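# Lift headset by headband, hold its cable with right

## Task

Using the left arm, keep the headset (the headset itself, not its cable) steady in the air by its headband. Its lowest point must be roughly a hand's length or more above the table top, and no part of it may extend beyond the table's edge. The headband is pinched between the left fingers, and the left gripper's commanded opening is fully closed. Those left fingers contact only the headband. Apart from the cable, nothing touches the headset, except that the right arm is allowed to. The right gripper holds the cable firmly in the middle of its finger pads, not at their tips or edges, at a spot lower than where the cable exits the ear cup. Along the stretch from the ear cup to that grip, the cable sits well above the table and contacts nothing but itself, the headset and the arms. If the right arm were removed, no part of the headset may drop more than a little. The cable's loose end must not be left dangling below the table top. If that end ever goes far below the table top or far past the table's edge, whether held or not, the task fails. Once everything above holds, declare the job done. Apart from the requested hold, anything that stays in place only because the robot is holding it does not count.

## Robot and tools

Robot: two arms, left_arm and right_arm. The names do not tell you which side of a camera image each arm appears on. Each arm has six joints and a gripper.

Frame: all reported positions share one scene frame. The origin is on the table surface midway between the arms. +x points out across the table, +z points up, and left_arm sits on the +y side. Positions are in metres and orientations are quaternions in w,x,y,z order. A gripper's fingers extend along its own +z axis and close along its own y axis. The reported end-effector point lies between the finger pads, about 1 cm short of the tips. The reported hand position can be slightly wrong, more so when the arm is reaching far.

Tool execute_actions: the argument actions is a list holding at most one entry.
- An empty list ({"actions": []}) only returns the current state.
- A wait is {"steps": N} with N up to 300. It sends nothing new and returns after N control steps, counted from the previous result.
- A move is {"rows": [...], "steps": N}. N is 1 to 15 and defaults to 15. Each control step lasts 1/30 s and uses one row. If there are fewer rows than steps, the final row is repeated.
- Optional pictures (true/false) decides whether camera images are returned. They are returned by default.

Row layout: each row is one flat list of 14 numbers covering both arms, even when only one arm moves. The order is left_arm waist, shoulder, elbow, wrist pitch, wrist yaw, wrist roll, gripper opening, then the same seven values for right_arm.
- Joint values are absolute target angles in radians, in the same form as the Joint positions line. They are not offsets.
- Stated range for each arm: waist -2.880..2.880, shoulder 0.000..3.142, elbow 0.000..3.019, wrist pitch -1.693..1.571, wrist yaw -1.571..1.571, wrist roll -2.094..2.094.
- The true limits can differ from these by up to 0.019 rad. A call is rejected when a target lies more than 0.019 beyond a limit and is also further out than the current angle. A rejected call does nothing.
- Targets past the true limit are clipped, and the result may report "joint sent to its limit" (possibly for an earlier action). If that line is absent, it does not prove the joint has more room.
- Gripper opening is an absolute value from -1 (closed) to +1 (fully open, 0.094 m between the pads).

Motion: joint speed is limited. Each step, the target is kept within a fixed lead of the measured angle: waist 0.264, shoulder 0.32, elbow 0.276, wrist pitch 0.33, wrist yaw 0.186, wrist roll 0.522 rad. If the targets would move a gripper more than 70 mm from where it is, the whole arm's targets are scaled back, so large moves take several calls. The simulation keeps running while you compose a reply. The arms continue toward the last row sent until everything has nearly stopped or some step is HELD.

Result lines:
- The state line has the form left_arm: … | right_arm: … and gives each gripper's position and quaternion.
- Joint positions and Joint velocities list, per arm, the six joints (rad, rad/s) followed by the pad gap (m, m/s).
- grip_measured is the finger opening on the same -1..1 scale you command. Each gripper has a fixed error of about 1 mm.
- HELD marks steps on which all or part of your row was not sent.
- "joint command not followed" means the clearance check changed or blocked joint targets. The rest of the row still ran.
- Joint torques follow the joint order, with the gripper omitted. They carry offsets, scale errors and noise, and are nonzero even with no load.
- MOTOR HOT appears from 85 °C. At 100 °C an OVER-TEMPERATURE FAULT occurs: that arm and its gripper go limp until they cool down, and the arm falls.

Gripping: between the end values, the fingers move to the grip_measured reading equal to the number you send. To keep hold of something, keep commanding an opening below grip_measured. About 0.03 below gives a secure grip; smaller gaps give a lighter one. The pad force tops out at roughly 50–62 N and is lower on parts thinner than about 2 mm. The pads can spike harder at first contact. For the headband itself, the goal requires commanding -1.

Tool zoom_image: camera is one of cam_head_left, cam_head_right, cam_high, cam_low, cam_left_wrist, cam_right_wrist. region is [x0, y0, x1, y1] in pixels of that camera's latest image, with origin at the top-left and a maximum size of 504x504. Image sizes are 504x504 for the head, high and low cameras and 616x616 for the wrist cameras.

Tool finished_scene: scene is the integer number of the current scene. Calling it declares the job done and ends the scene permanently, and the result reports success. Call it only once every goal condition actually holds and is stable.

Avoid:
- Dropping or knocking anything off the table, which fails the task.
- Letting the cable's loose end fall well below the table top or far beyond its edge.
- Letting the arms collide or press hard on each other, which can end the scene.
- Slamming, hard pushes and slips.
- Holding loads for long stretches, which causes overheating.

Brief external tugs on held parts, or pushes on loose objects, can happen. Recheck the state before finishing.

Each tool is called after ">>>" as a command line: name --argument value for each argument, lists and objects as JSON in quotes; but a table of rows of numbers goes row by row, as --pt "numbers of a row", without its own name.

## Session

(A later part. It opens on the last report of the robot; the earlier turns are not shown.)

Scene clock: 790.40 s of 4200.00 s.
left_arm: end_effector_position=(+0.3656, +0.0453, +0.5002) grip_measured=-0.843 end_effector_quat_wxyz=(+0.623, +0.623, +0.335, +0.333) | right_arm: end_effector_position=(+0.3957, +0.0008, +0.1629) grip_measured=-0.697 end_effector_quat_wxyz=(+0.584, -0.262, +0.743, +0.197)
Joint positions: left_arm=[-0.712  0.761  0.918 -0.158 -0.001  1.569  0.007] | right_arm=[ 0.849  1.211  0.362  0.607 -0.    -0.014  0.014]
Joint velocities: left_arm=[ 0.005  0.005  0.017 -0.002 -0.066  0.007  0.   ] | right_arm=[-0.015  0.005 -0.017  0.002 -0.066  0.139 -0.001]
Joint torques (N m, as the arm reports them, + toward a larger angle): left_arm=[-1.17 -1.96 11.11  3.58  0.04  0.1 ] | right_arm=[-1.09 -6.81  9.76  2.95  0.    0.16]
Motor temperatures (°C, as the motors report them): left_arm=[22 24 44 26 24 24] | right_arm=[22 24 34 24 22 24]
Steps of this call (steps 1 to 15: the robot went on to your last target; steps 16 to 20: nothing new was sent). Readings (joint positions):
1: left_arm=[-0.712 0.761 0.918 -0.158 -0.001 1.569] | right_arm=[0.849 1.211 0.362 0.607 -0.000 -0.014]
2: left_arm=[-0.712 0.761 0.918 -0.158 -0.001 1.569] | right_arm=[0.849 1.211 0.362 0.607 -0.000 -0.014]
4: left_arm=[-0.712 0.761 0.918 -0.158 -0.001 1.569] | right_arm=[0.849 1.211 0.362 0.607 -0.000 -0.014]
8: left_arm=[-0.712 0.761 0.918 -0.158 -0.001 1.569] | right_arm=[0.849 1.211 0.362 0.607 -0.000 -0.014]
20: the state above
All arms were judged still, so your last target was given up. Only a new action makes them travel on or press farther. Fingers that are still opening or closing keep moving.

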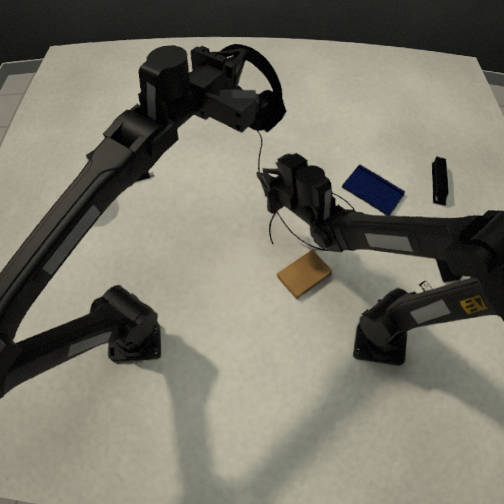

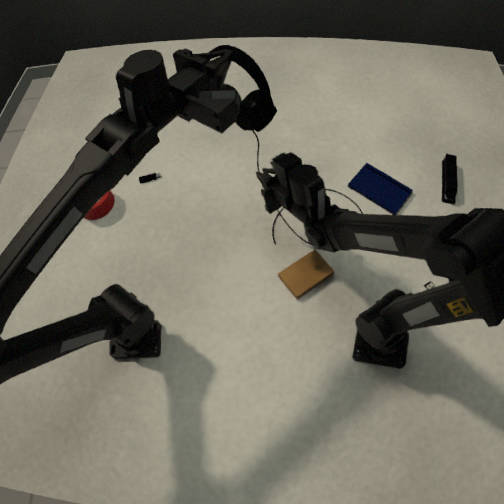

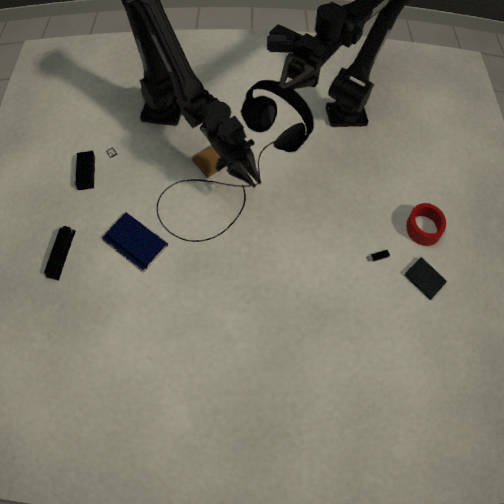

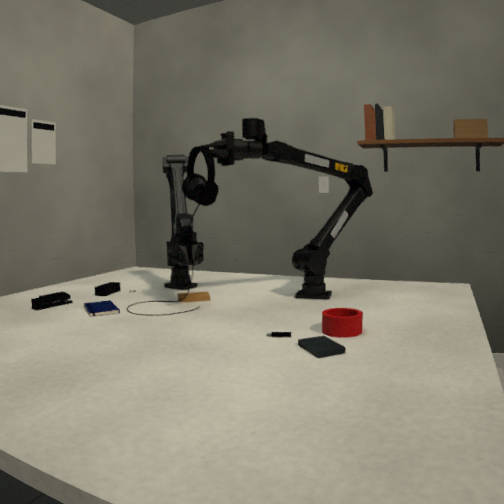

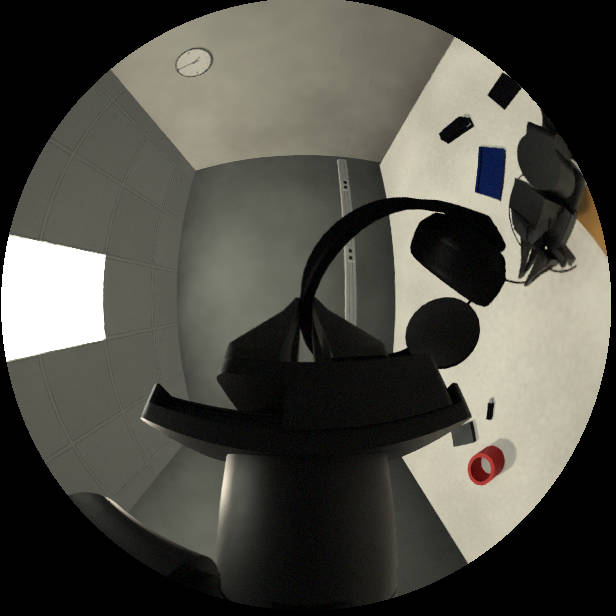

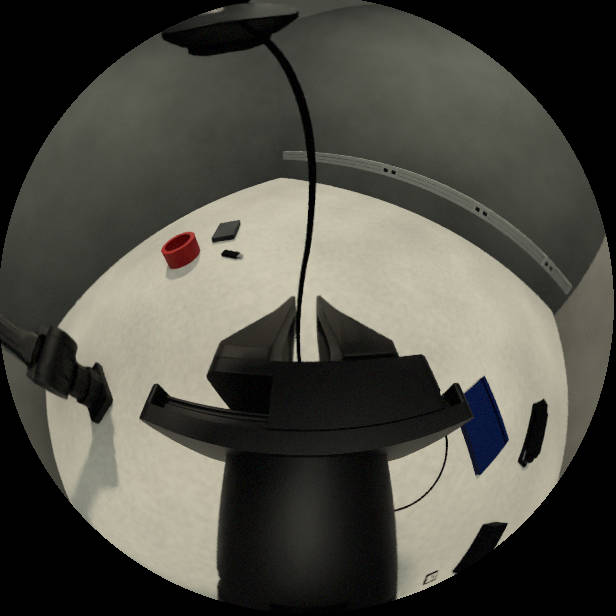

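>>> zoom_image --camera "cam_high" --region '[200, 110, 320, 230]'

>>> zoom_image --camera "cam_right_wrist" --region '[240, 240, 380, 380]'

>>> zoom_image --camera "cam_head_left" --region '[230, 120, 330, 250]'

Region (200, 110, 320, 230) of cam_high's 504x504 image, scaled by 4.200, with more detail than that image has.

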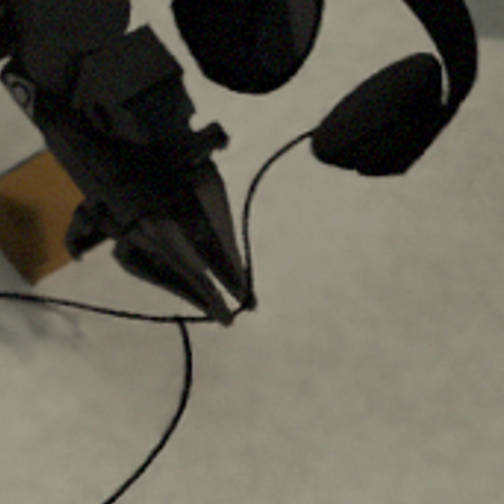

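Region (240, 240, 380, 380) of cam_right_wrist's 616x616 image, scaled by 3.600, with more detail than that image has.

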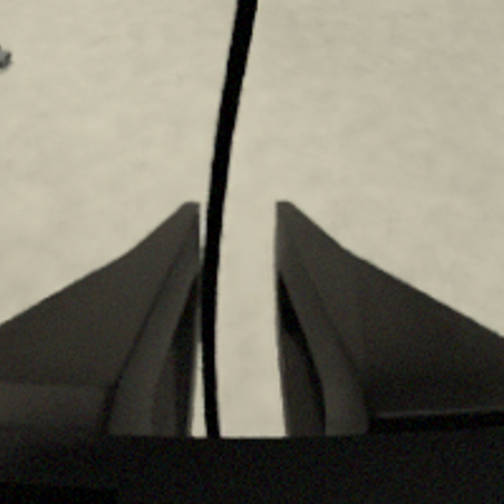

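Region (230, 120, 330, 250) of cam_head_left's 504x504 image, scaled by 3.877, with more detail than that image has; it fills the left 388 columns of this view, and the rest is white.

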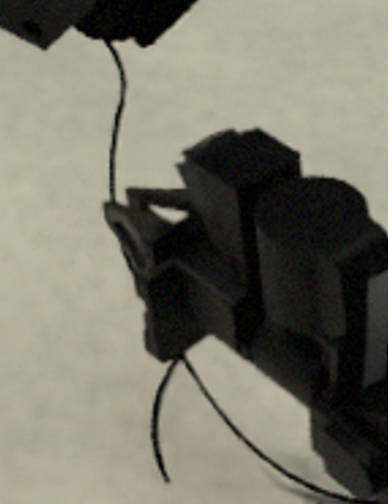

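>>> execute_actions --actions '[{"rows": [[-0.72,0.75,0.92,-0.12,0,1.585,-1,0.84,1.218,0.397,0.633,0,0,-0.7],[-0.72,0.75,0.92,-0.12,0,1.585,-1,0.84,1.224,0.401,0.635,0,0,-0.7],[-0.72,0.75,0.92,-0.12,0,1.585,-1,0.84,1.232,0.406,0.638,0,0,-0.7],[-0.72,0.75,0.92,-0.12,0,1.585,-1,0.84,1.241,0.412,0.641,0,0,-0.7],[-0.72,0.75,0.92,-0.12,0,1.585,-1,0.84,1.25,0.418,0.643,0,0,-0.7],[-0.72,0.75,0.92,-0.12,0,1.585,-1,0.84,1.258,0.424,0.646,0,0,-0.7],[-0.72,0.75,0.92,-0.12,0,1.585,-1,0.84,1.264,0.428,0.648,0,0,-0.7],[-0.72,0.75,0.92,-0.12,0,1.585,-1,0.84,1.267,0.43,0.649,0,0,-0.7]], "steps": 15}]' --pictures false

>>> execute_actions --actions '[{"steps": 15}]'

Scene clock: 814.93 s of 4200.00 s.
left_arm: end_effector_position=(+0.3656, +0.0453, +0.5002) grip_measured=-0.843 end_effector_quat_wxyz=(+0.623, +0.623, +0.335, +0.333) | right_arm: end_effector_position=(+0.4051, +0.0081, +0.1586) grip_measured=-0.697 end_effector_quat_wxyz=(+0.581, -0.263, +0.745, +0.196)
Joint positions: left_arm=[-0.712  0.761  0.918 -0.158 -0.001  1.569  0.007] | right_arm=[ 0.849  1.261  0.389  0.622 -0.    -0.014  0.014]
Joint velocities: left_arm=[ 0.005 -0.005 -0.002 -0.012 -0.007 -0.051 -0.001] | right_arm=[-0.015 -0.005 -0.027  0.032  0.007  0.007 -0.002]
Joint torques (N m, as the arm reports them, + toward a larger angle): left_arm=[-1.24 -1.81 11.11  3.58  0.04  0.1 ] | right_arm=[-0.87 -6.83 10.22  3.12  0.    0.16]
Motor temperatures (°C, as the motors report them): left_arm=[22 24 45 26 24 24] | right_arm=[22 24 34 24 22 24]
Steps of this call (steps 1 to 90: nothing new was sent; then 21.03 s passed at rest; steps 91 to 105: all 15 steps of this action). Readings (joint positions):
91: left_arm=[-0.712 0.761 0.918 -0.158 -0.001 1.569] | right_arm=[0.849 1.211 0.362 0.607 -0.000 -0.014]
92: left_arm=[-0.712 0.761 0.918 -0.158 -0.001 1.569] | right_arm=[0.849 1.211 0.362 0.607 -0.000 -0.014]
94: left_arm=[-0.712 0.761 0.918 -0.158 -0.001 1.569] | right_arm=[0.849 1.214 0.363 0.610 -0.000 -0.014]
98: left_arm=[-0.712 0.761 0.918 -0.158 -0.001 1.569] | right_arm=[0.849 1.242 0.377 0.619 -0.000 -0.014]
105: the state above

Scene clock: 815.43 s of 4200.00 s.
left_arm: end_effector_position=(+0.3656, +0.0453, +0.5002) grip_measured=-0.843 end_effector_quat_wxyz=(+0.623, +0.623, +0.335, +0.333) | right_arm: end_effector_position=(+0.4051, +0.0081, +0.1587) grip_measured=-0.697 end_effector_quat_wxyz=(+0.581, -0.263, +0.745, +0.196)
Joint positions: left_arm=[-0.712  0.761  0.918 -0.158 -0.001  1.569  0.007] | right_arm=[ 0.849  1.261  0.389  0.622 -0.    -0.014  0.014]
Joint velocities: left_arm=[ 0.005  0.005 -0.012 -0.002 -0.007  0.007 -0.001] | right_arm=[-0.005 -0.015 -0.007  0.017 -0.022  0.066 -0.   ]
Joint torques (N m, as the arm reports them, + toward a larger angle): left_arm=[-1.11 -1.97 11.1   3.62  0.04  0.1 ] | right_arm=[-0.77 -7.08 10.26  3.08 -0.01  0.16]
Motor temperatures (°C, as the motors report them): left_arm=[22 24 45 26 24 24] | right_arm=[22 24 34 24 22 24]
Steps of this call (steps 1 to 15: the robot went on to your last target). Readings (joint positions):
1: left_arm=[-0.712 0.761 0.918 -0.158 -0.001 1.569] | right_arm=[0.849 1.261 0.389 0.622 -0.000 -0.014]
2: left_arm=[-0.712 0.761 0.918 -0.158 -0.001 1.569] | right_arm=[0.849 1.261 0.389 0.622 -0.000 -0.014]
4: left_arm=[-0.712 0.761 0.918 -0.158 -0.001 1.569] | right_arm=[0.849 1.261 0.389 0.622 -0.000 -0.014]
8: left_arm=[-0.712 0.761 0.918 -0.158 -0.001 1.569] | right_arm=[0.849 1.261 0.389 0.622 -0.000 -0.014]
15: the state above
All arms were judged still, so your last target was given up. Only a new action makes them travel on or press farther. Fingers that are still opening or closing keep moving.

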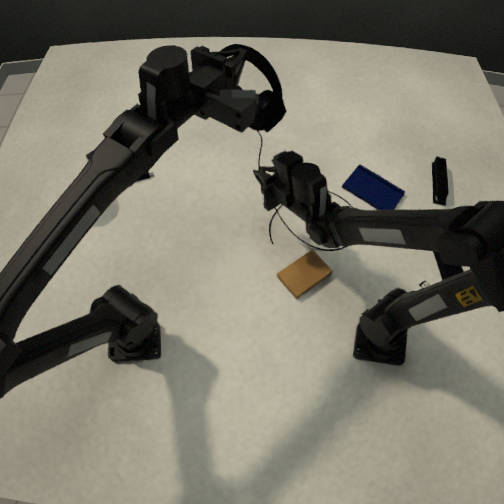

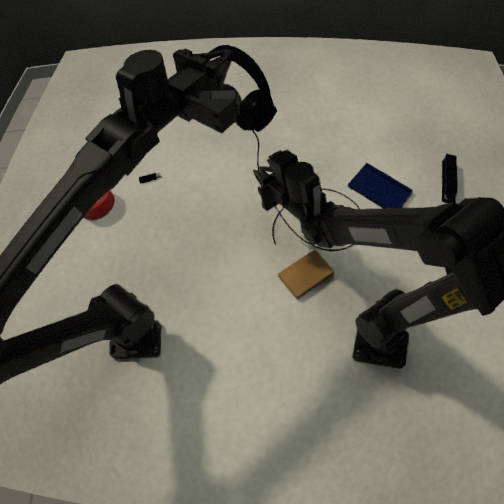

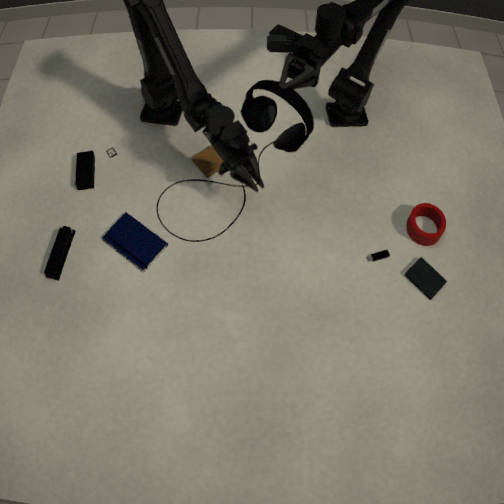

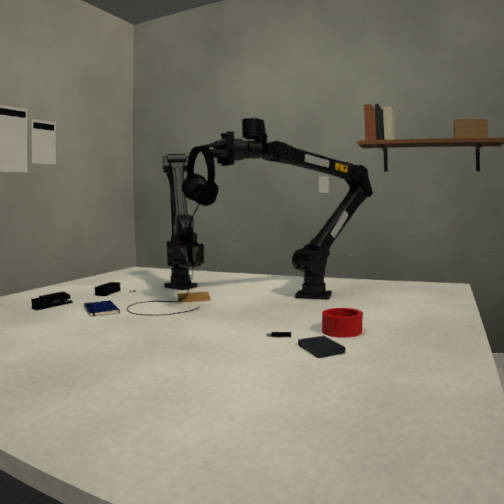

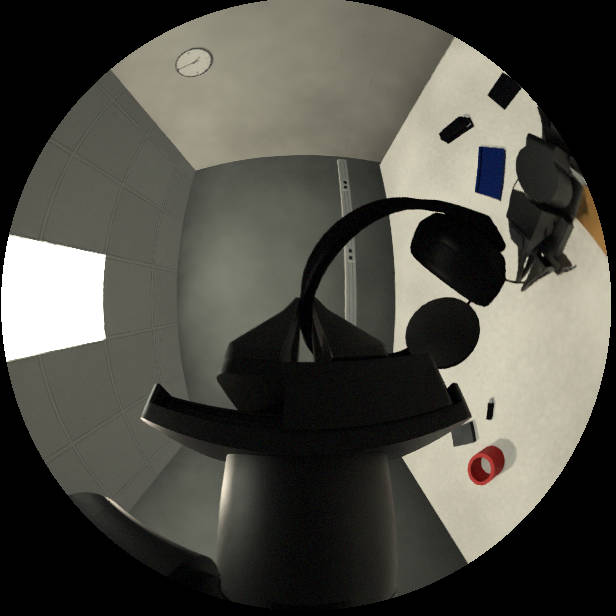

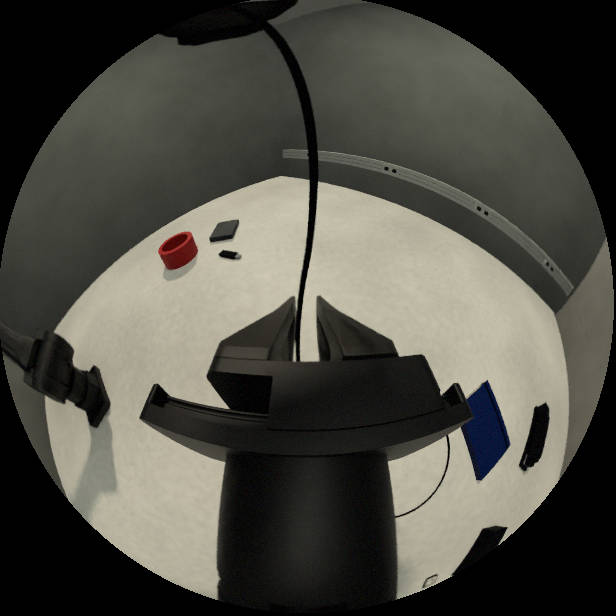

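>>> zoom_image --camera "cam_high" --region '[215, 135, 295, 215]'

>>> zoom_image --camera "cam_head_left" --region '[240, 130, 320, 230]'

Region (215, 135, 295, 215) of cam_high's 504x504 image, scaled by 6.300, with more detail than that image has.

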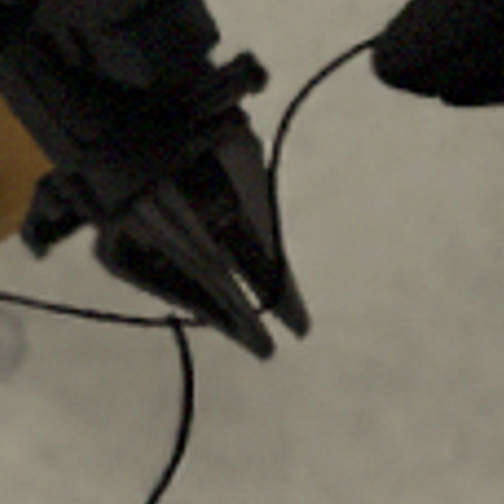

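Region (240, 130, 320, 230) of cam_head_left's 504x504 image, scaled by 5.040, with more detail than that image has; it fills the left 403 columns of this view, and the rest is white.

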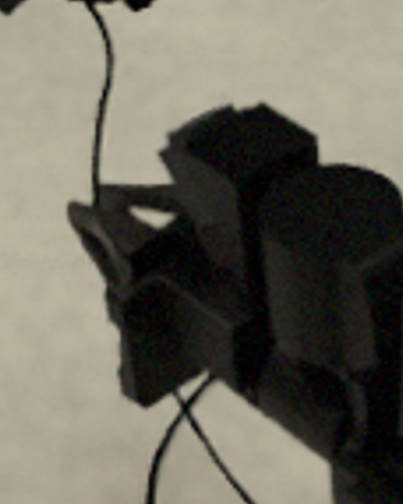

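>>> execute_actions --actions '[{"rows": [[-0.72,0.75,0.92,-0.12,0,1.585,-1,0.84,1.271,0.434,0.651,0,0,-0.7],[-0.72,0.75,0.92,-0.12,0,1.585,-1,0.84,1.277,0.439,0.653,0,0,-0.7],[-0.72,0.75,0.92,-0.12,0,1.585,-1,0.84,1.283,0.444,0.655,0,0,-0.7],[-0.72,0.75,0.92,-0.12,0,1.585,-1,0.84,1.287,0.448,0.657,0,0,-0.7],[-0.72,0.75,0.92,-0.12,0,1.585,-1,0.84,1.289,0.45,0.657,0,0,-0.7],[-0.72,0.75,0.92,-0.12,0,1.585,-1,0.84,1.289,0.45,0.657,0,0,-0.7],[-0.72,0.75,0.92,-0.12,0,1.585,-1,0.84,1.289,0.45,0.657,0,0,-0.7],[-0.72,0.75,0.92,-0.12,0,1.585,-1,0.84,1.289,0.45,0.657,0,0,-0.7],[-0.72,0.75,0.92,-0.12,0,1.585,-1,0.84,1.289,0.45,0.657,0,0,-0.7],[-0.72,0.75,0.92,-0.12,0,1.585,-1,0.84,1.289,0.45,0.657,0,0,-0.73],[-0.72,0.75,0.92,-0.12,0,1.585,-1,0.84,1.289,0.45,0.657,0,0,-0.76],[-0.72,0.75,0.92,-0.12,0,1.585,-1,0.84,1.289,0.45,0.657,0,0,-0.79],[-0.72,0.75,0.92,-0.12,0,1.585,-1,0.84,1.289,0.45,0.657,0,0,-0.82],[-0.72,0.75,0.92,-0.12,0,1.585,-1,0.84,1.289,0.45,0.657,0,0,-0.85],[-0.72,0.75,0.92,-0.12,0,1.585,-1,0.84,1.289,0.45,0.657,0,0,-0.87]], "steps": 15}]' --pictures false

>>> execute_actions --actions '[{"rows": [[-0.72,0.75,0.92,-0.12,0,1.585,-1,0.84,1.289,0.45,0.657,0,0,-0.89],[-0.72,0.75,0.92,-0.12,0,1.585,-1,0.84,1.289,0.45,0.657,0,0,-0.91],[-0.72,0.75,0.92,-0.12,0,1.585,-1,0.84,1.289,0.45,0.657,0,0,-0.93],[-0.72,0.75,0.92,-0.12,0,1.585,-1,0.84,1.289,0.45,0.657,0,0,-0.95],[-0.72,0.75,0.92,-0.12,0,1.585,-1,0.84,1.289,0.45,0.657,0,0,-0.97],[-0.72,0.75,0.92,-0.12,0,1.585,-1,0.84,1.289,0.45,0.657,0,0,-0.99],[-0.72,0.75,0.92,-0.12,0,1.585,-1,0.84,1.289,0.45,0.657,0,0,-1.0]], "steps": 15}]' --pictures false

>>> execute_actions --actions '[{"steps": 30}]'

Scene clock: 842.03 s of 4200.00 s.
left_arm: end_effector_position=(+0.3656, +0.0453, +0.5002) grip_measured=-0.843 end_effector_quat_wxyz=(+0.623, +0.623, +0.335, +0.333) | right_arm: end_effector_position=(+0.4115, +0.0132, +0.1628) grip_measured=-0.855 end_effector_quat_wxyz=(+0.586, -0.261, +0.741, +0.198)
Joint positions: left_arm=[-0.712  0.761  0.918 -0.158 -0.001  1.569  0.007] | right_arm=[ 0.849  1.278  0.409  0.63  -0.    -0.014  0.007]
Joint velocities: left_arm=[-0.015 -0.005  0.002 -0.002 -0.022 -0.037  0.   ] | right_arm=[ 0.005 -0.005  0.012  0.002 -0.037  0.037 -0.024]
Joint torques (N m, as the arm reports them, + toward a larger angle): left_arm=[-1.04 -1.88 11.1   3.63  0.04  0.1 ] | right_arm=[-0.95 -6.98 10.25  3.05  0.01  0.17]
Motor temperatures (°C, as the motors report them): left_arm=[22 24 45 26 24 24] | right_arm=[22 24 35 24 22 24]
Steps of this call (steps 1 to 90: nothing new was sent; then 23.10 s passed at rest; steps 91 to 105: all 15 steps of this action). Readings (joint positions):
91: left_arm=[-0.712 0.761 0.918 -0.158 -0.001 1.569] | right_arm=[0.849 1.261 0.389 0.622 -0.000 -0.014]
92: left_arm=[-0.712 0.761 0.918 -0.158 -0.001 1.569] | right_arm=[0.849 1.261 0.389 0.622 -0.000 -0.014]
94: left_arm=[-0.712 0.761 0.918 -0.158 -0.001 1.569] | right_arm=[0.849 1.264 0.393 0.625 -0.000 -0.014]
98: left_arm=[-0.712 0.761 0.918 -0.158 -0.001 1.569] | right_arm=[0.849 1.277 0.407 0.630 -0.000 -0.014]
105: the state above

Scene clock: 842.53 s of 4200.00 s.
left_arm: end_effector_position=(+0.3656, +0.0453, +0.5002) grip_measured=-0.843 end_effector_quat_wxyz=(+0.623, +0.623, +0.335, +0.333) | right_arm: end_effector_position=(+0.4115, +0.0132, +0.1628) grip_measured=-0.976 end_effector_quat_wxyz=(+0.586, -0.261, +0.741, +0.198)
Joint positions: left_arm=[-0.712  0.761  0.918 -0.158 -0.001  1.569  0.007] | right_arm=[ 0.849  1.278  0.409  0.63  -0.    -0.014  0.001]
Joint velocities: left_arm=[-0.015 -0.005  0.022 -0.007 -0.051 -0.022 -0.   ] | right_arm=[-0.015 -0.005  0.007 -0.002 -0.007 -0.007  0.   ]
Joint torques (N m, as the arm reports them, + toward a larger angle): left_arm=[-0.96 -1.85 11.11  3.6   0.04  0.1 ] | right_arm=[-0.57 -7.09 10.23  3.04  0.    0.16]
Motor temperatures (°C, as the motors report them): left_arm=[22 24 45 26 24 24] | right_arm=[22 24 35 24 22 24]
Steps of this call (steps 1 to 15: all 15 steps of this action). Readings (joint positions):
1: left_arm=[-0.712 0.761 0.918 -0.158 -0.001 1.569] | right_arm=[0.849 1.278 0.409 0.630 -0.000 -0.014]
2: left_arm=[-0.712 0.761 0.918 -0.158 -0.001 1.569] | right_arm=[0.849 1.278 0.409 0.630 -0.000 -0.014]
4: left_arm=[-0.712 0.761 0.918 -0.158 -0.001 1.569] | right_arm=[0.849 1.278 0.409 0.630 -0.000 -0.014]
8: left_arm=[-0.712 0.761 0.918 -0.158 -0.001 1.569] | right_arm=[0.849 1.278 0.409 0.630 -0.000 -0.014]
15: the state above

Scene clock: 843.53 s of 4200.00 s.
left_arm: end_effector_position=(+0.3656, +0.0453, +0.5002) grip_measured=-0.843 end_effector_quat_wxyz=(+0.623, +0.623, +0.335, +0.333) | right_arm: end_effector_position=(+0.4115, +0.0132, +0.1628) grip_measured=-0.976 end_effector_quat_wxyz=(+0.586, -0.261, +0.741, +0.198)
Joint positions: left_arm=[-0.712  0.761  0.918 -0.158 -0.001  1.569  0.007] | right_arm=[ 0.849  1.278  0.409  0.63  -0.    -0.014  0.001]
Joint velocities: left_arm=[-0.015 -0.015 -0.002 -0.002 -0.051 -0.007  0.   ] | right_arm=[-0.024 -0.015 -0.007 -0.007 -0.037 -0.081 -0.   ]
Joint torques (N m, as the arm reports them, + toward a larger angle): left_arm=[-1.14 -1.86 11.11  3.58  0.05  0.09] | right_arm=[-0.97 -6.89 10.2   3.07  0.    0.14]
Motor temperatures (°C, as the motors report them): left_arm=[22 24 45 26 24 24] | right_arm=[22 24 35 24 22 24]
Steps of this call (steps 1 to 15: the robot went on to your last target; steps 16 to 30: nothing new was sent). Readings (joint positions):
1: left_arm=[-0.712 0.761 0.918 -0.158 -0.001 1.569] | right_arm=[0.849 1.278 0.409 0.630 -0.000 -0.014]
2: left_arm=[-0.712 0.761 0.918 -0.158 -0.001 1.569] | right_arm=[0.849 1.278 0.409 0.630 -0.000 -0.014]
4: left_arm=[-0.712 0.761 0.918 -0.158 -0.001 1.569] | right_arm=[0.849 1.278 0.409 0.630 -0.000 -0.014]
8: left_arm=[-0.712 0.761 0.918 -0.158 -0.001 1.569] | right_arm=[0.849 1.278 0.409 0.630 -0.000 -0.014]
30: the state above
All arms were judged still, so your last target was given up. Only a new action makes them travel on or press farther. Fingers that are still opening or closing keep moving.

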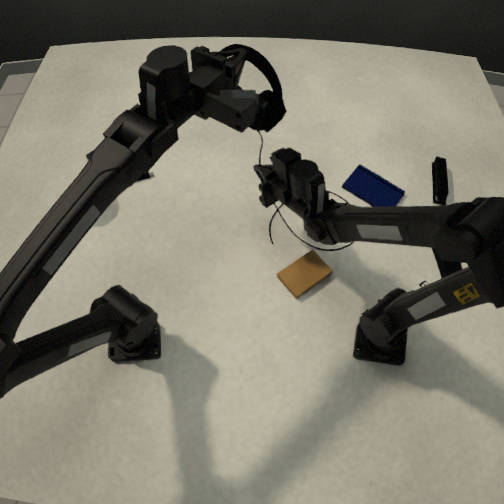

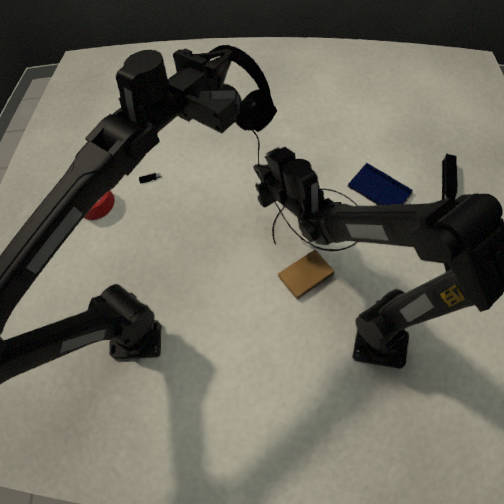

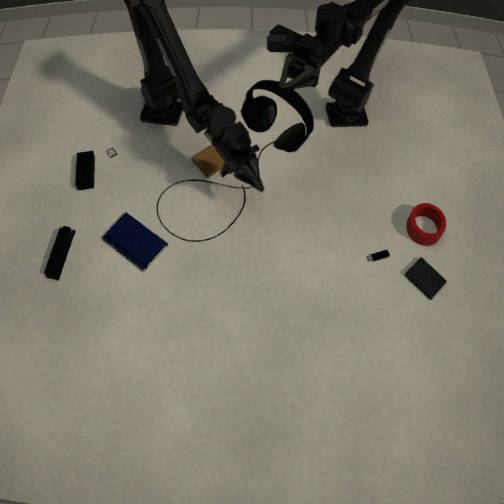

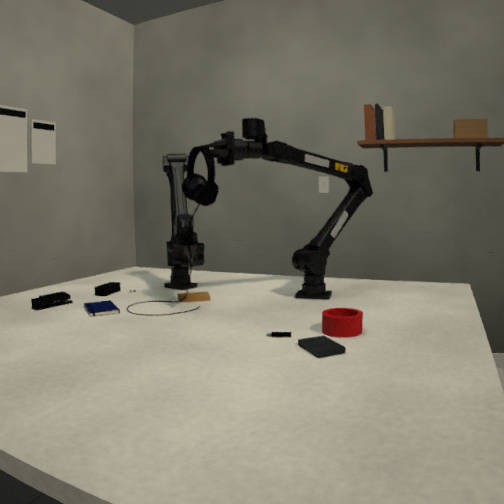

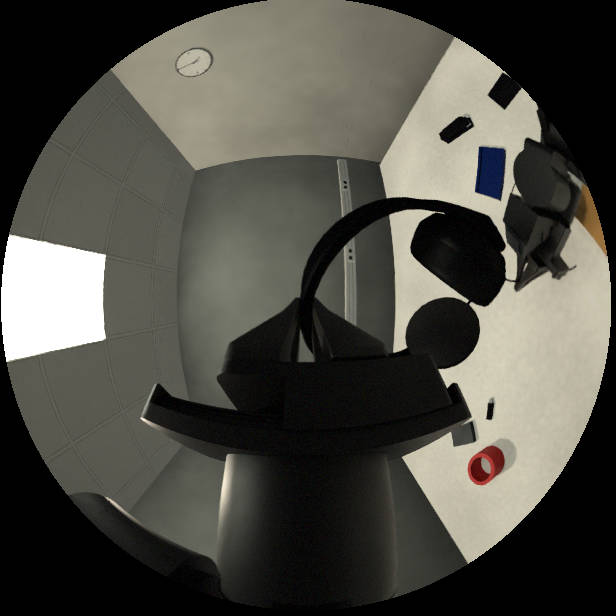

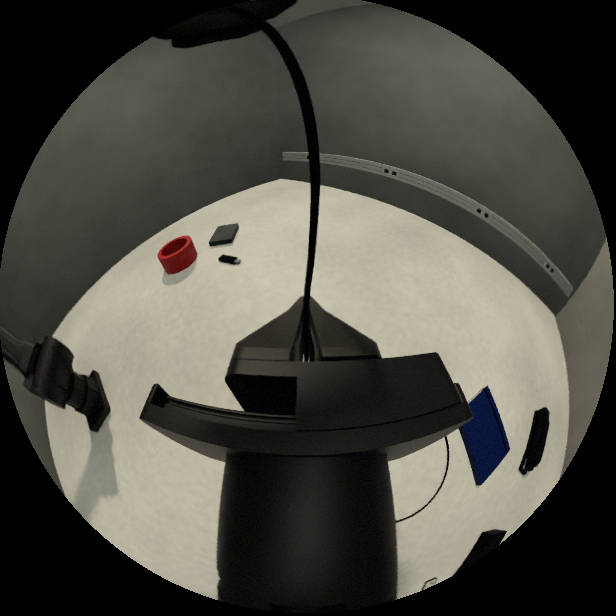

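>>> zoom_image --camera "cam_right_wrist" --region '[260, 250, 360, 370]'

>>> zoom_image --camera "cam_high" --region '[215, 135, 295, 215]'

>>> zoom_image --camera "cam_low" --region '[150, 190, 230, 310]'

Region (260, 250, 360, 370) of cam_right_wrist's 616x616 image, scaled by 4.200, with more detail than that image has.

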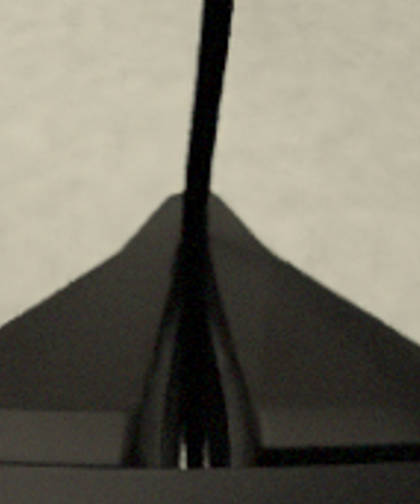

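Region (215, 135, 295, 215) of cam_high's 504x504 image, scaled by 6.300, with more detail than that image has.

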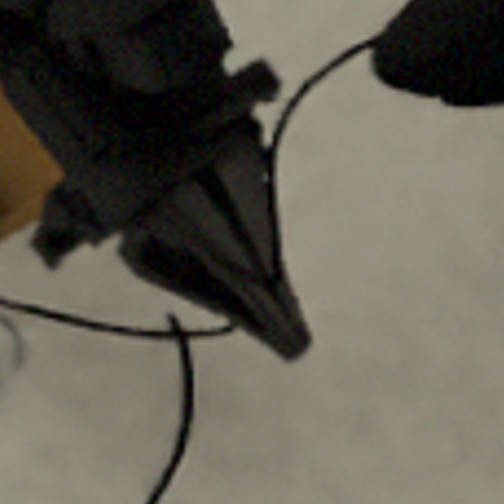

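Region (150, 190, 230, 310) of cam_low's 504x504 image, scaled by 4.200, with more detail than that image has.

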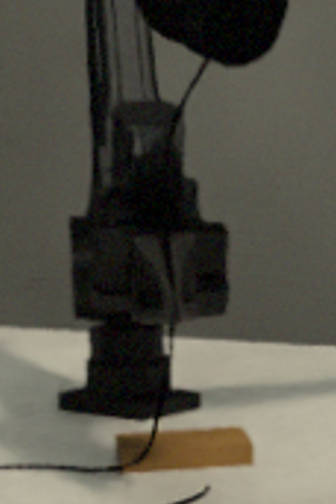

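>>> execute_actions --actions '[{"rows": [[-0.72,0.75,0.92,-0.12,0,1.585,-1,0.84,1.289,0.45,0.657,0,0,-0.95],[-0.72,0.75,0.92,-0.12,0,1.585,-1,0.84,1.289,0.45,0.657,0,0,-0.9],[-0.72,0.75,0.92,-0.12,0,1.585,-1,0.84,1.289,0.45,0.657,0,0,-0.85],[-0.72,0.75,0.92,-0.12,0,1.585,-1,0.84,1.285,0.44,0.65,0,0,-0.8],[-0.72,0.75,0.92,-0.12,0,1.585,-1,0.84,1.28,0.43,0.64,0,0,-0.76],[-0.72,0.75,0.92,-0.12,0,1.585,-1,0.84,1.276,0.42,0.63,0,0,-0.74],[-0.72,0.75,0.92,-0.12,0,1.585,-1,0.84,1.272,0.414,0.624,0,0,-0.74],[-0.72,0.75,0.92,-0.12,0,1.585,-1,0.84,1.268,0.409,0.619,0,0,-0.74],[-0.72,0.75,0.92,-0.12,0,1.585,-1,0.84,1.264,0.404,0.615,0,0,-0.74],[-0.72,0.75,0.92,-0.12,0,1.585,-1,0.84,1.261,0.40,0.612,0,0,-0.74],[-0.72,0.75,0.92,-0.12,0,1.585,-1,0.84,1.259,0.397,0.61,0,0,-0.74],[-0.72,0.75,0.92,-0.12,0,1.585,-1,0.84,1.258,0.396,0.61,0,0,-0.74]], "steps": 15}]' --pictures false

>>> execute_actions --actions '[{"steps": 20}]'

Scene clock: 901.13 s of 4200.00 s.
left_arm: end_effector_position=(+0.3656, +0.0453, +0.5002) grip_measured=-0.843 end_effector_quat_wxyz=(+0.623, +0.623, +0.335, +0.333) | right_arm: end_effector_position=(+0.4080, +0.0104, +0.1583) grip_measured=-0.743 end_effector_quat_wxyz=(+0.581, -0.263, +0.745, +0.196)
Joint positions: left_arm=[-0.712  0.761  0.918 -0.158 -0.001  1.569  0.007] | right_arm=[ 0.849  1.273  0.398  0.626 -0.    -0.014  0.012]
Joint velocities: left_arm=[-0.005 -0.015  0.007 -0.007 -0.037  0.081 -0.   ] | right_arm=[ 0.005 -0.005 -0.046 -0.017 -0.022 -0.037 -0.001]
Joint torques (N m, as the arm reports them, + toward a larger angle): left_arm=[-1.05 -1.81 11.07  3.58  0.05  0.1 ] | right_arm=[-0.79 -9.02  6.85  1.23  0.    0.18]
Motor temperatures (°C, as the motors report them): left_arm=[22 24 46 26 24 24] | right_arm=[22 24 35 24 22 24]
Steps of this call (steps 1 to 90: nothing new was sent; then 54.10 s passed at rest; steps 91 to 105: all 15 steps of this action). Readings (joint positions):
91: left_arm=[-0.712 0.761 0.918 -0.158 -0.001 1.569] | right_arm=[0.849 1.278 0.409 0.630 -0.000 -0.014]
92: left_arm=[-0.712 0.761 0.918 -0.158 -0.001 1.569] | right_arm=[0.849 1.278 0.409 0.630 -0.000 -0.014]
94: left_arm=[-0.712 0.761 0.918 -0.158 -0.001 1.569] | right_arm=[0.849 1.278 0.409 0.630 -0.000 -0.014]
98: left_arm=[-0.712 0.761 0.918 -0.158 -0.001 1.569] | right_arm=[0.849 1.278 0.409 0.630 -0.000 -0.014]
105: the state above

Scene clock: 901.80 s of 4200.00 s.
left_arm: end_effector_position=(+0.3656, +0.0453, +0.5002) grip_measured=-0.843 end_effector_quat_wxyz=(+0.623, +0.623, +0.335, +0.333) | right_arm: end_effector_position=(+0.4076, +0.0101, +0.1578) grip_measured=-0.743 end_effector_quat_wxyz=(+0.581, -0.263, +0.745, +0.196)
Joint positions: left_arm=[-0.712  0.761  0.918 -0.158 -0.001  1.569  0.007] | right_arm=[ 0.849  1.273  0.397  0.625 -0.    -0.014  0.012]
Joint velocities: left_arm=[ 0.005 -0.005 -0.002  0.002 -0.051 -0.081 -0.   ] | right_arm=[-0.005 -0.015 -0.007  0.012 -0.022 -0.007 -0.   ]
Joint torques (N m, as the arm reports them, + toward a larger angle): left_arm=[-1.03 -1.91 11.1   3.61  0.05  0.1 ] | right_arm=[-0.91 -9.11  6.75  1.24 -0.01  0.17]
Motor temperatures (°C, as the motors report them): left_arm=[22 24 46 26 24 24] | right_arm=[22 24 35 24 22 24]
Steps of this call (steps 1 to 15: the robot went on to your last target; steps 16 to 20: nothing new was sent). Readings (joint positions):
1: left_arm=[-0.712 0.761 0.918 -0.158 -0.001 1.569] | right_arm=[0.849 1.273 0.397 0.625 -0.000 -0.014]
2: left_arm=[-0.712 0.761 0.918 -0.158 -0.001 1.569] | right_arm=[0.849 1.273 0.397 0.625 -0.000 -0.014]
4: left_arm=[-0.712 0.761 0.918 -0.158 -0.001 1.569] | right_arm=[0.849 1.273 0.397 0.625 -0.000 -0.014]
8: left_arm=[-0.712 0.761 0.918 -0.158 -0.001 1.569] | right_arm=[0.849 1.273 0.397 0.625 -0.000 -0.014]
20: the state above
All arms were judged still, so your last target was given up. Only a new action makes them travel on or press farther. Fingers that are still opening or closing keep moving.

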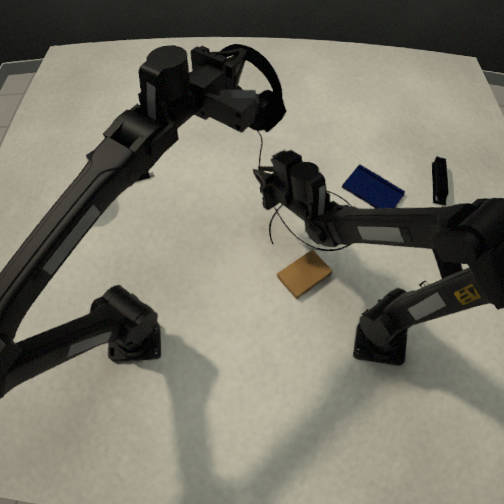

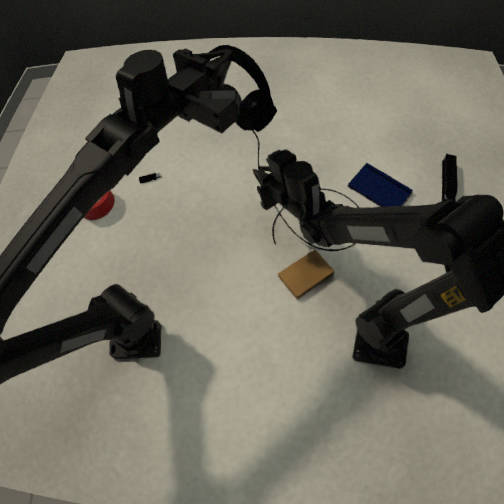

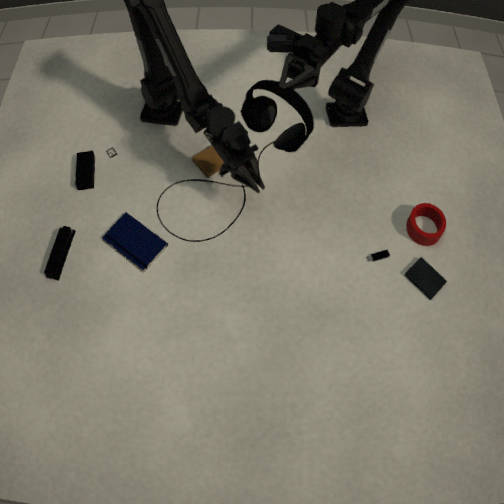

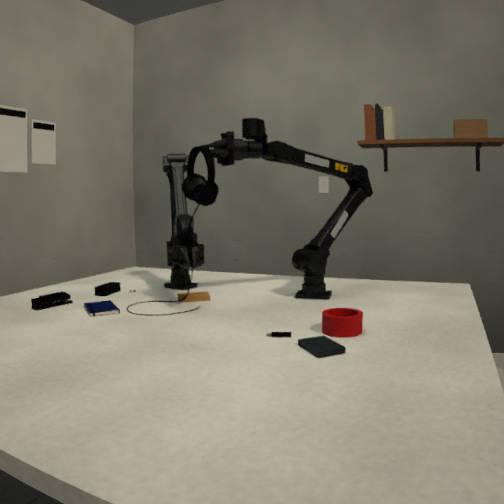

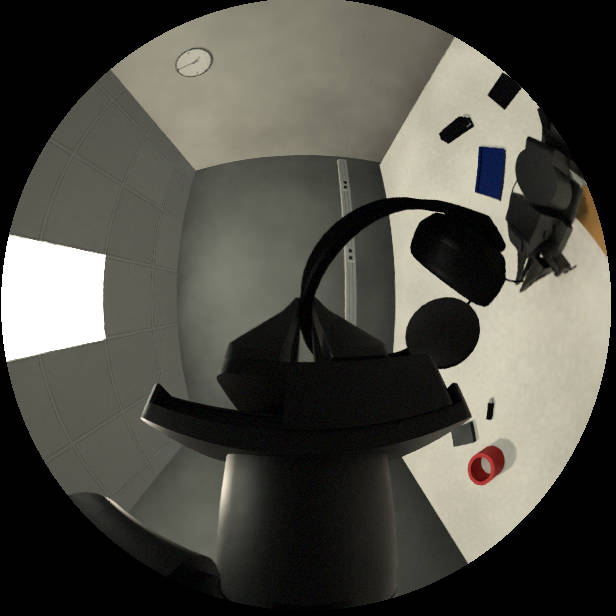

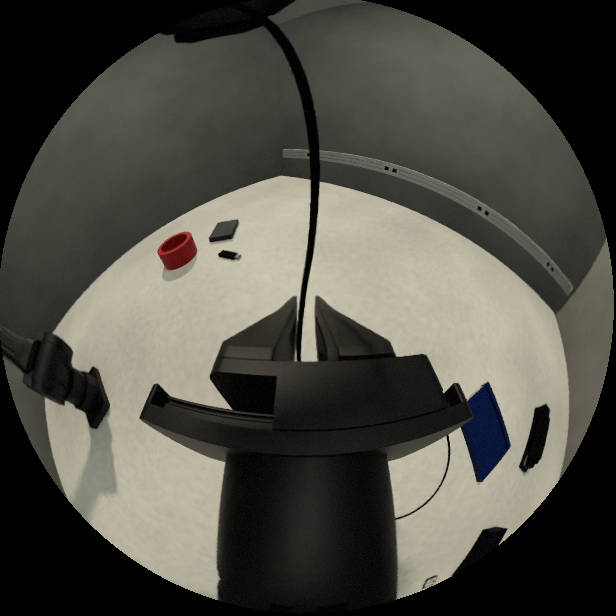

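>>> execute_actions --actions '[{"rows": [[-0.72,0.75,0.92,-0.12,0,1.585,-1,0.84,1.255,0.393,0.61,0,0,-0.74],[-0.72,0.75,0.92,-0.12,0,1.585,-1,0.84,1.251,0.39,0.61,0,0,-0.74],[-0.72,0.75,0.92,-0.12,0,1.585,-1,0.84,1.247,0.387,0.61,0,0,-0.74],[-0.72,0.75,0.92,-0.12,0,1.585,-1,0.84,1.243,0.385,0.61,0,0,-0.74],[-0.72,0.75,0.92,-0.12,0,1.585,-1,0.84,1.24,0.384,0.61,0,0,-0.74]], "steps": 15}]'

>>> zoom_image --camera "cam_high" --region '[215, 135, 295, 215]'

Scene clock: 912.43 s of 4200.00 s.
left_arm: end_effector_position=(+0.3656, +0.0453, +0.5002) grip_measured=-0.843 end_effector_quat_wxyz=(+0.623, +0.623, +0.335, +0.333) | right_arm: end_effector_position=(+0.4040, +0.0073, +0.1612) grip_measured=-0.743 end_effector_quat_wxyz=(+0.584, -0.262, +0.742, +0.197)
Joint positions: left_arm=[-0.712  0.761  0.918 -0.158 -0.001  1.569  0.007] | right_arm=[ 0.849  1.252  0.385  0.625 -0.    -0.014  0.012]
Joint velocities: left_arm=[-0.005 -0.005  0.002 -0.007  0.037  0.007 -0.   ] | right_arm=[-0.015 -0.005  0.007 -0.007 -0.022 -0.007 -0.   ]
Joint torques (N m, as the arm reports them, + toward a larger angle): left_arm=[-1.01 -1.86 11.11  3.6   0.04  0.1 ] | right_arm=[-1.08 -8.53  6.85  1.2  -0.01  0.16]
Motor temperatures (°C, as the motors report them): left_arm=[22 24 46 26 24 24] | right_arm=[22 24 34 24 22 24]
Steps of this call (steps 1 to 90: nothing new was sent; then 7.13 s passed at rest; steps 91 to 105: all 15 steps of this action). Readings (joint positions):
91: left_arm=[-0.712 0.761 0.918 -0.158 -0.001 1.569] | right_arm=[0.849 1.273 0.397 0.625 -0.000 -0.014]
92: left_arm=[-0.712 0.761 0.918 -0.158 -0.001 1.569] | right_arm=[0.849 1.272 0.396 0.625 -0.000 -0.014]
94: left_arm=[-0.712 0.761 0.918 -0.158 -0.001 1.569] | right_arm=[0.849 1.268 0.393 0.625 -0.000 -0.014]
98: left_arm=[-0.712 0.761 0.918 -0.158 -0.001 1.569] | right_arm=[0.849 1.255 0.385 0.625 -0.000 -0.014]
105: the state above

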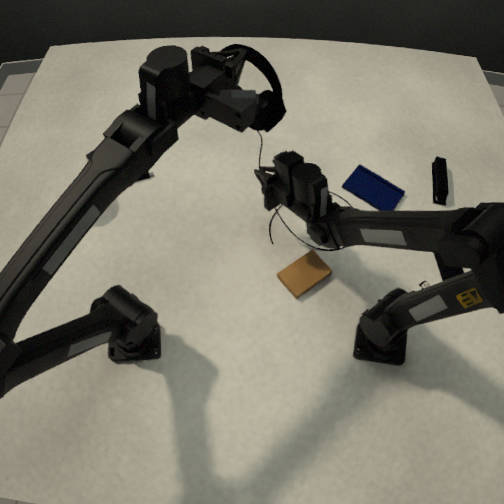

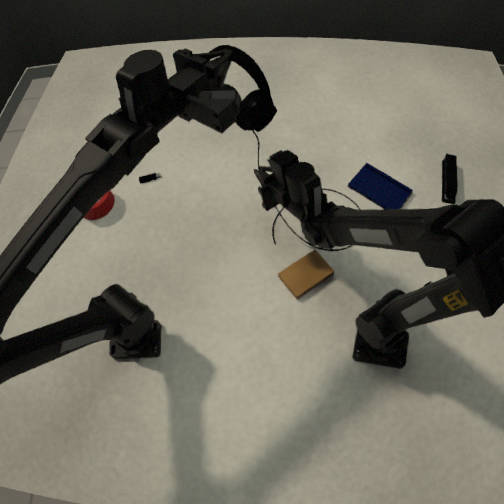

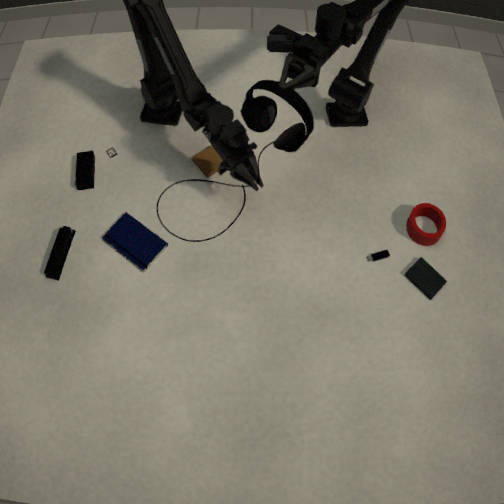

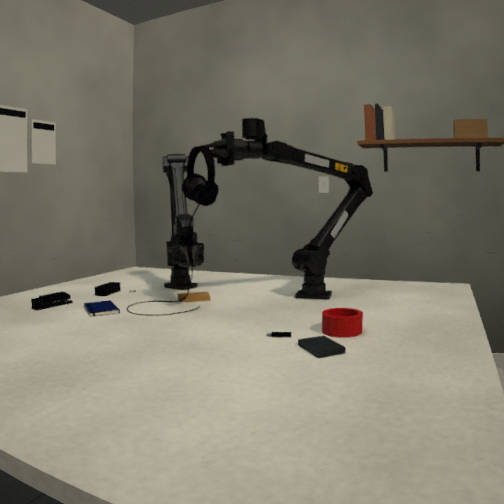

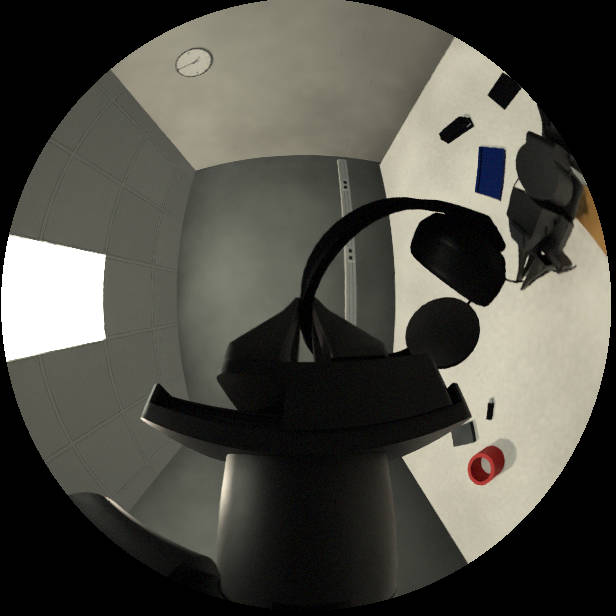

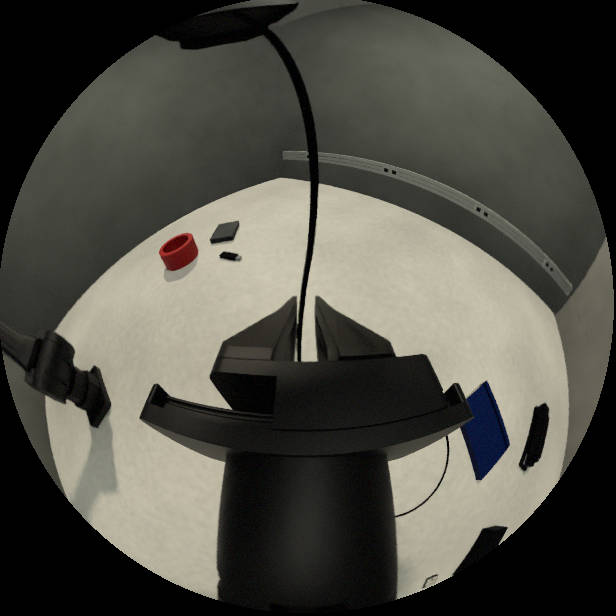

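Region (215, 135, 295, 215) of cam_high's 504x504 image, scaled by 6.300, with more detail than that image has.

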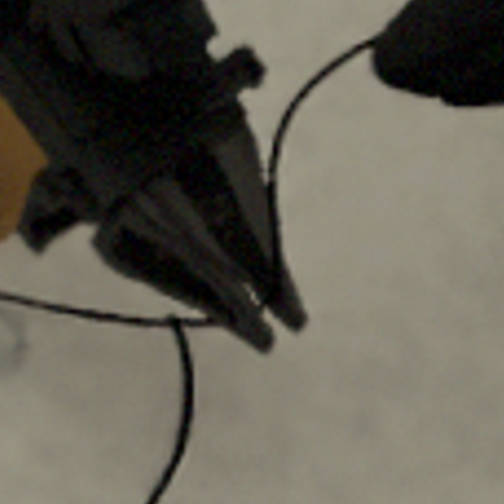

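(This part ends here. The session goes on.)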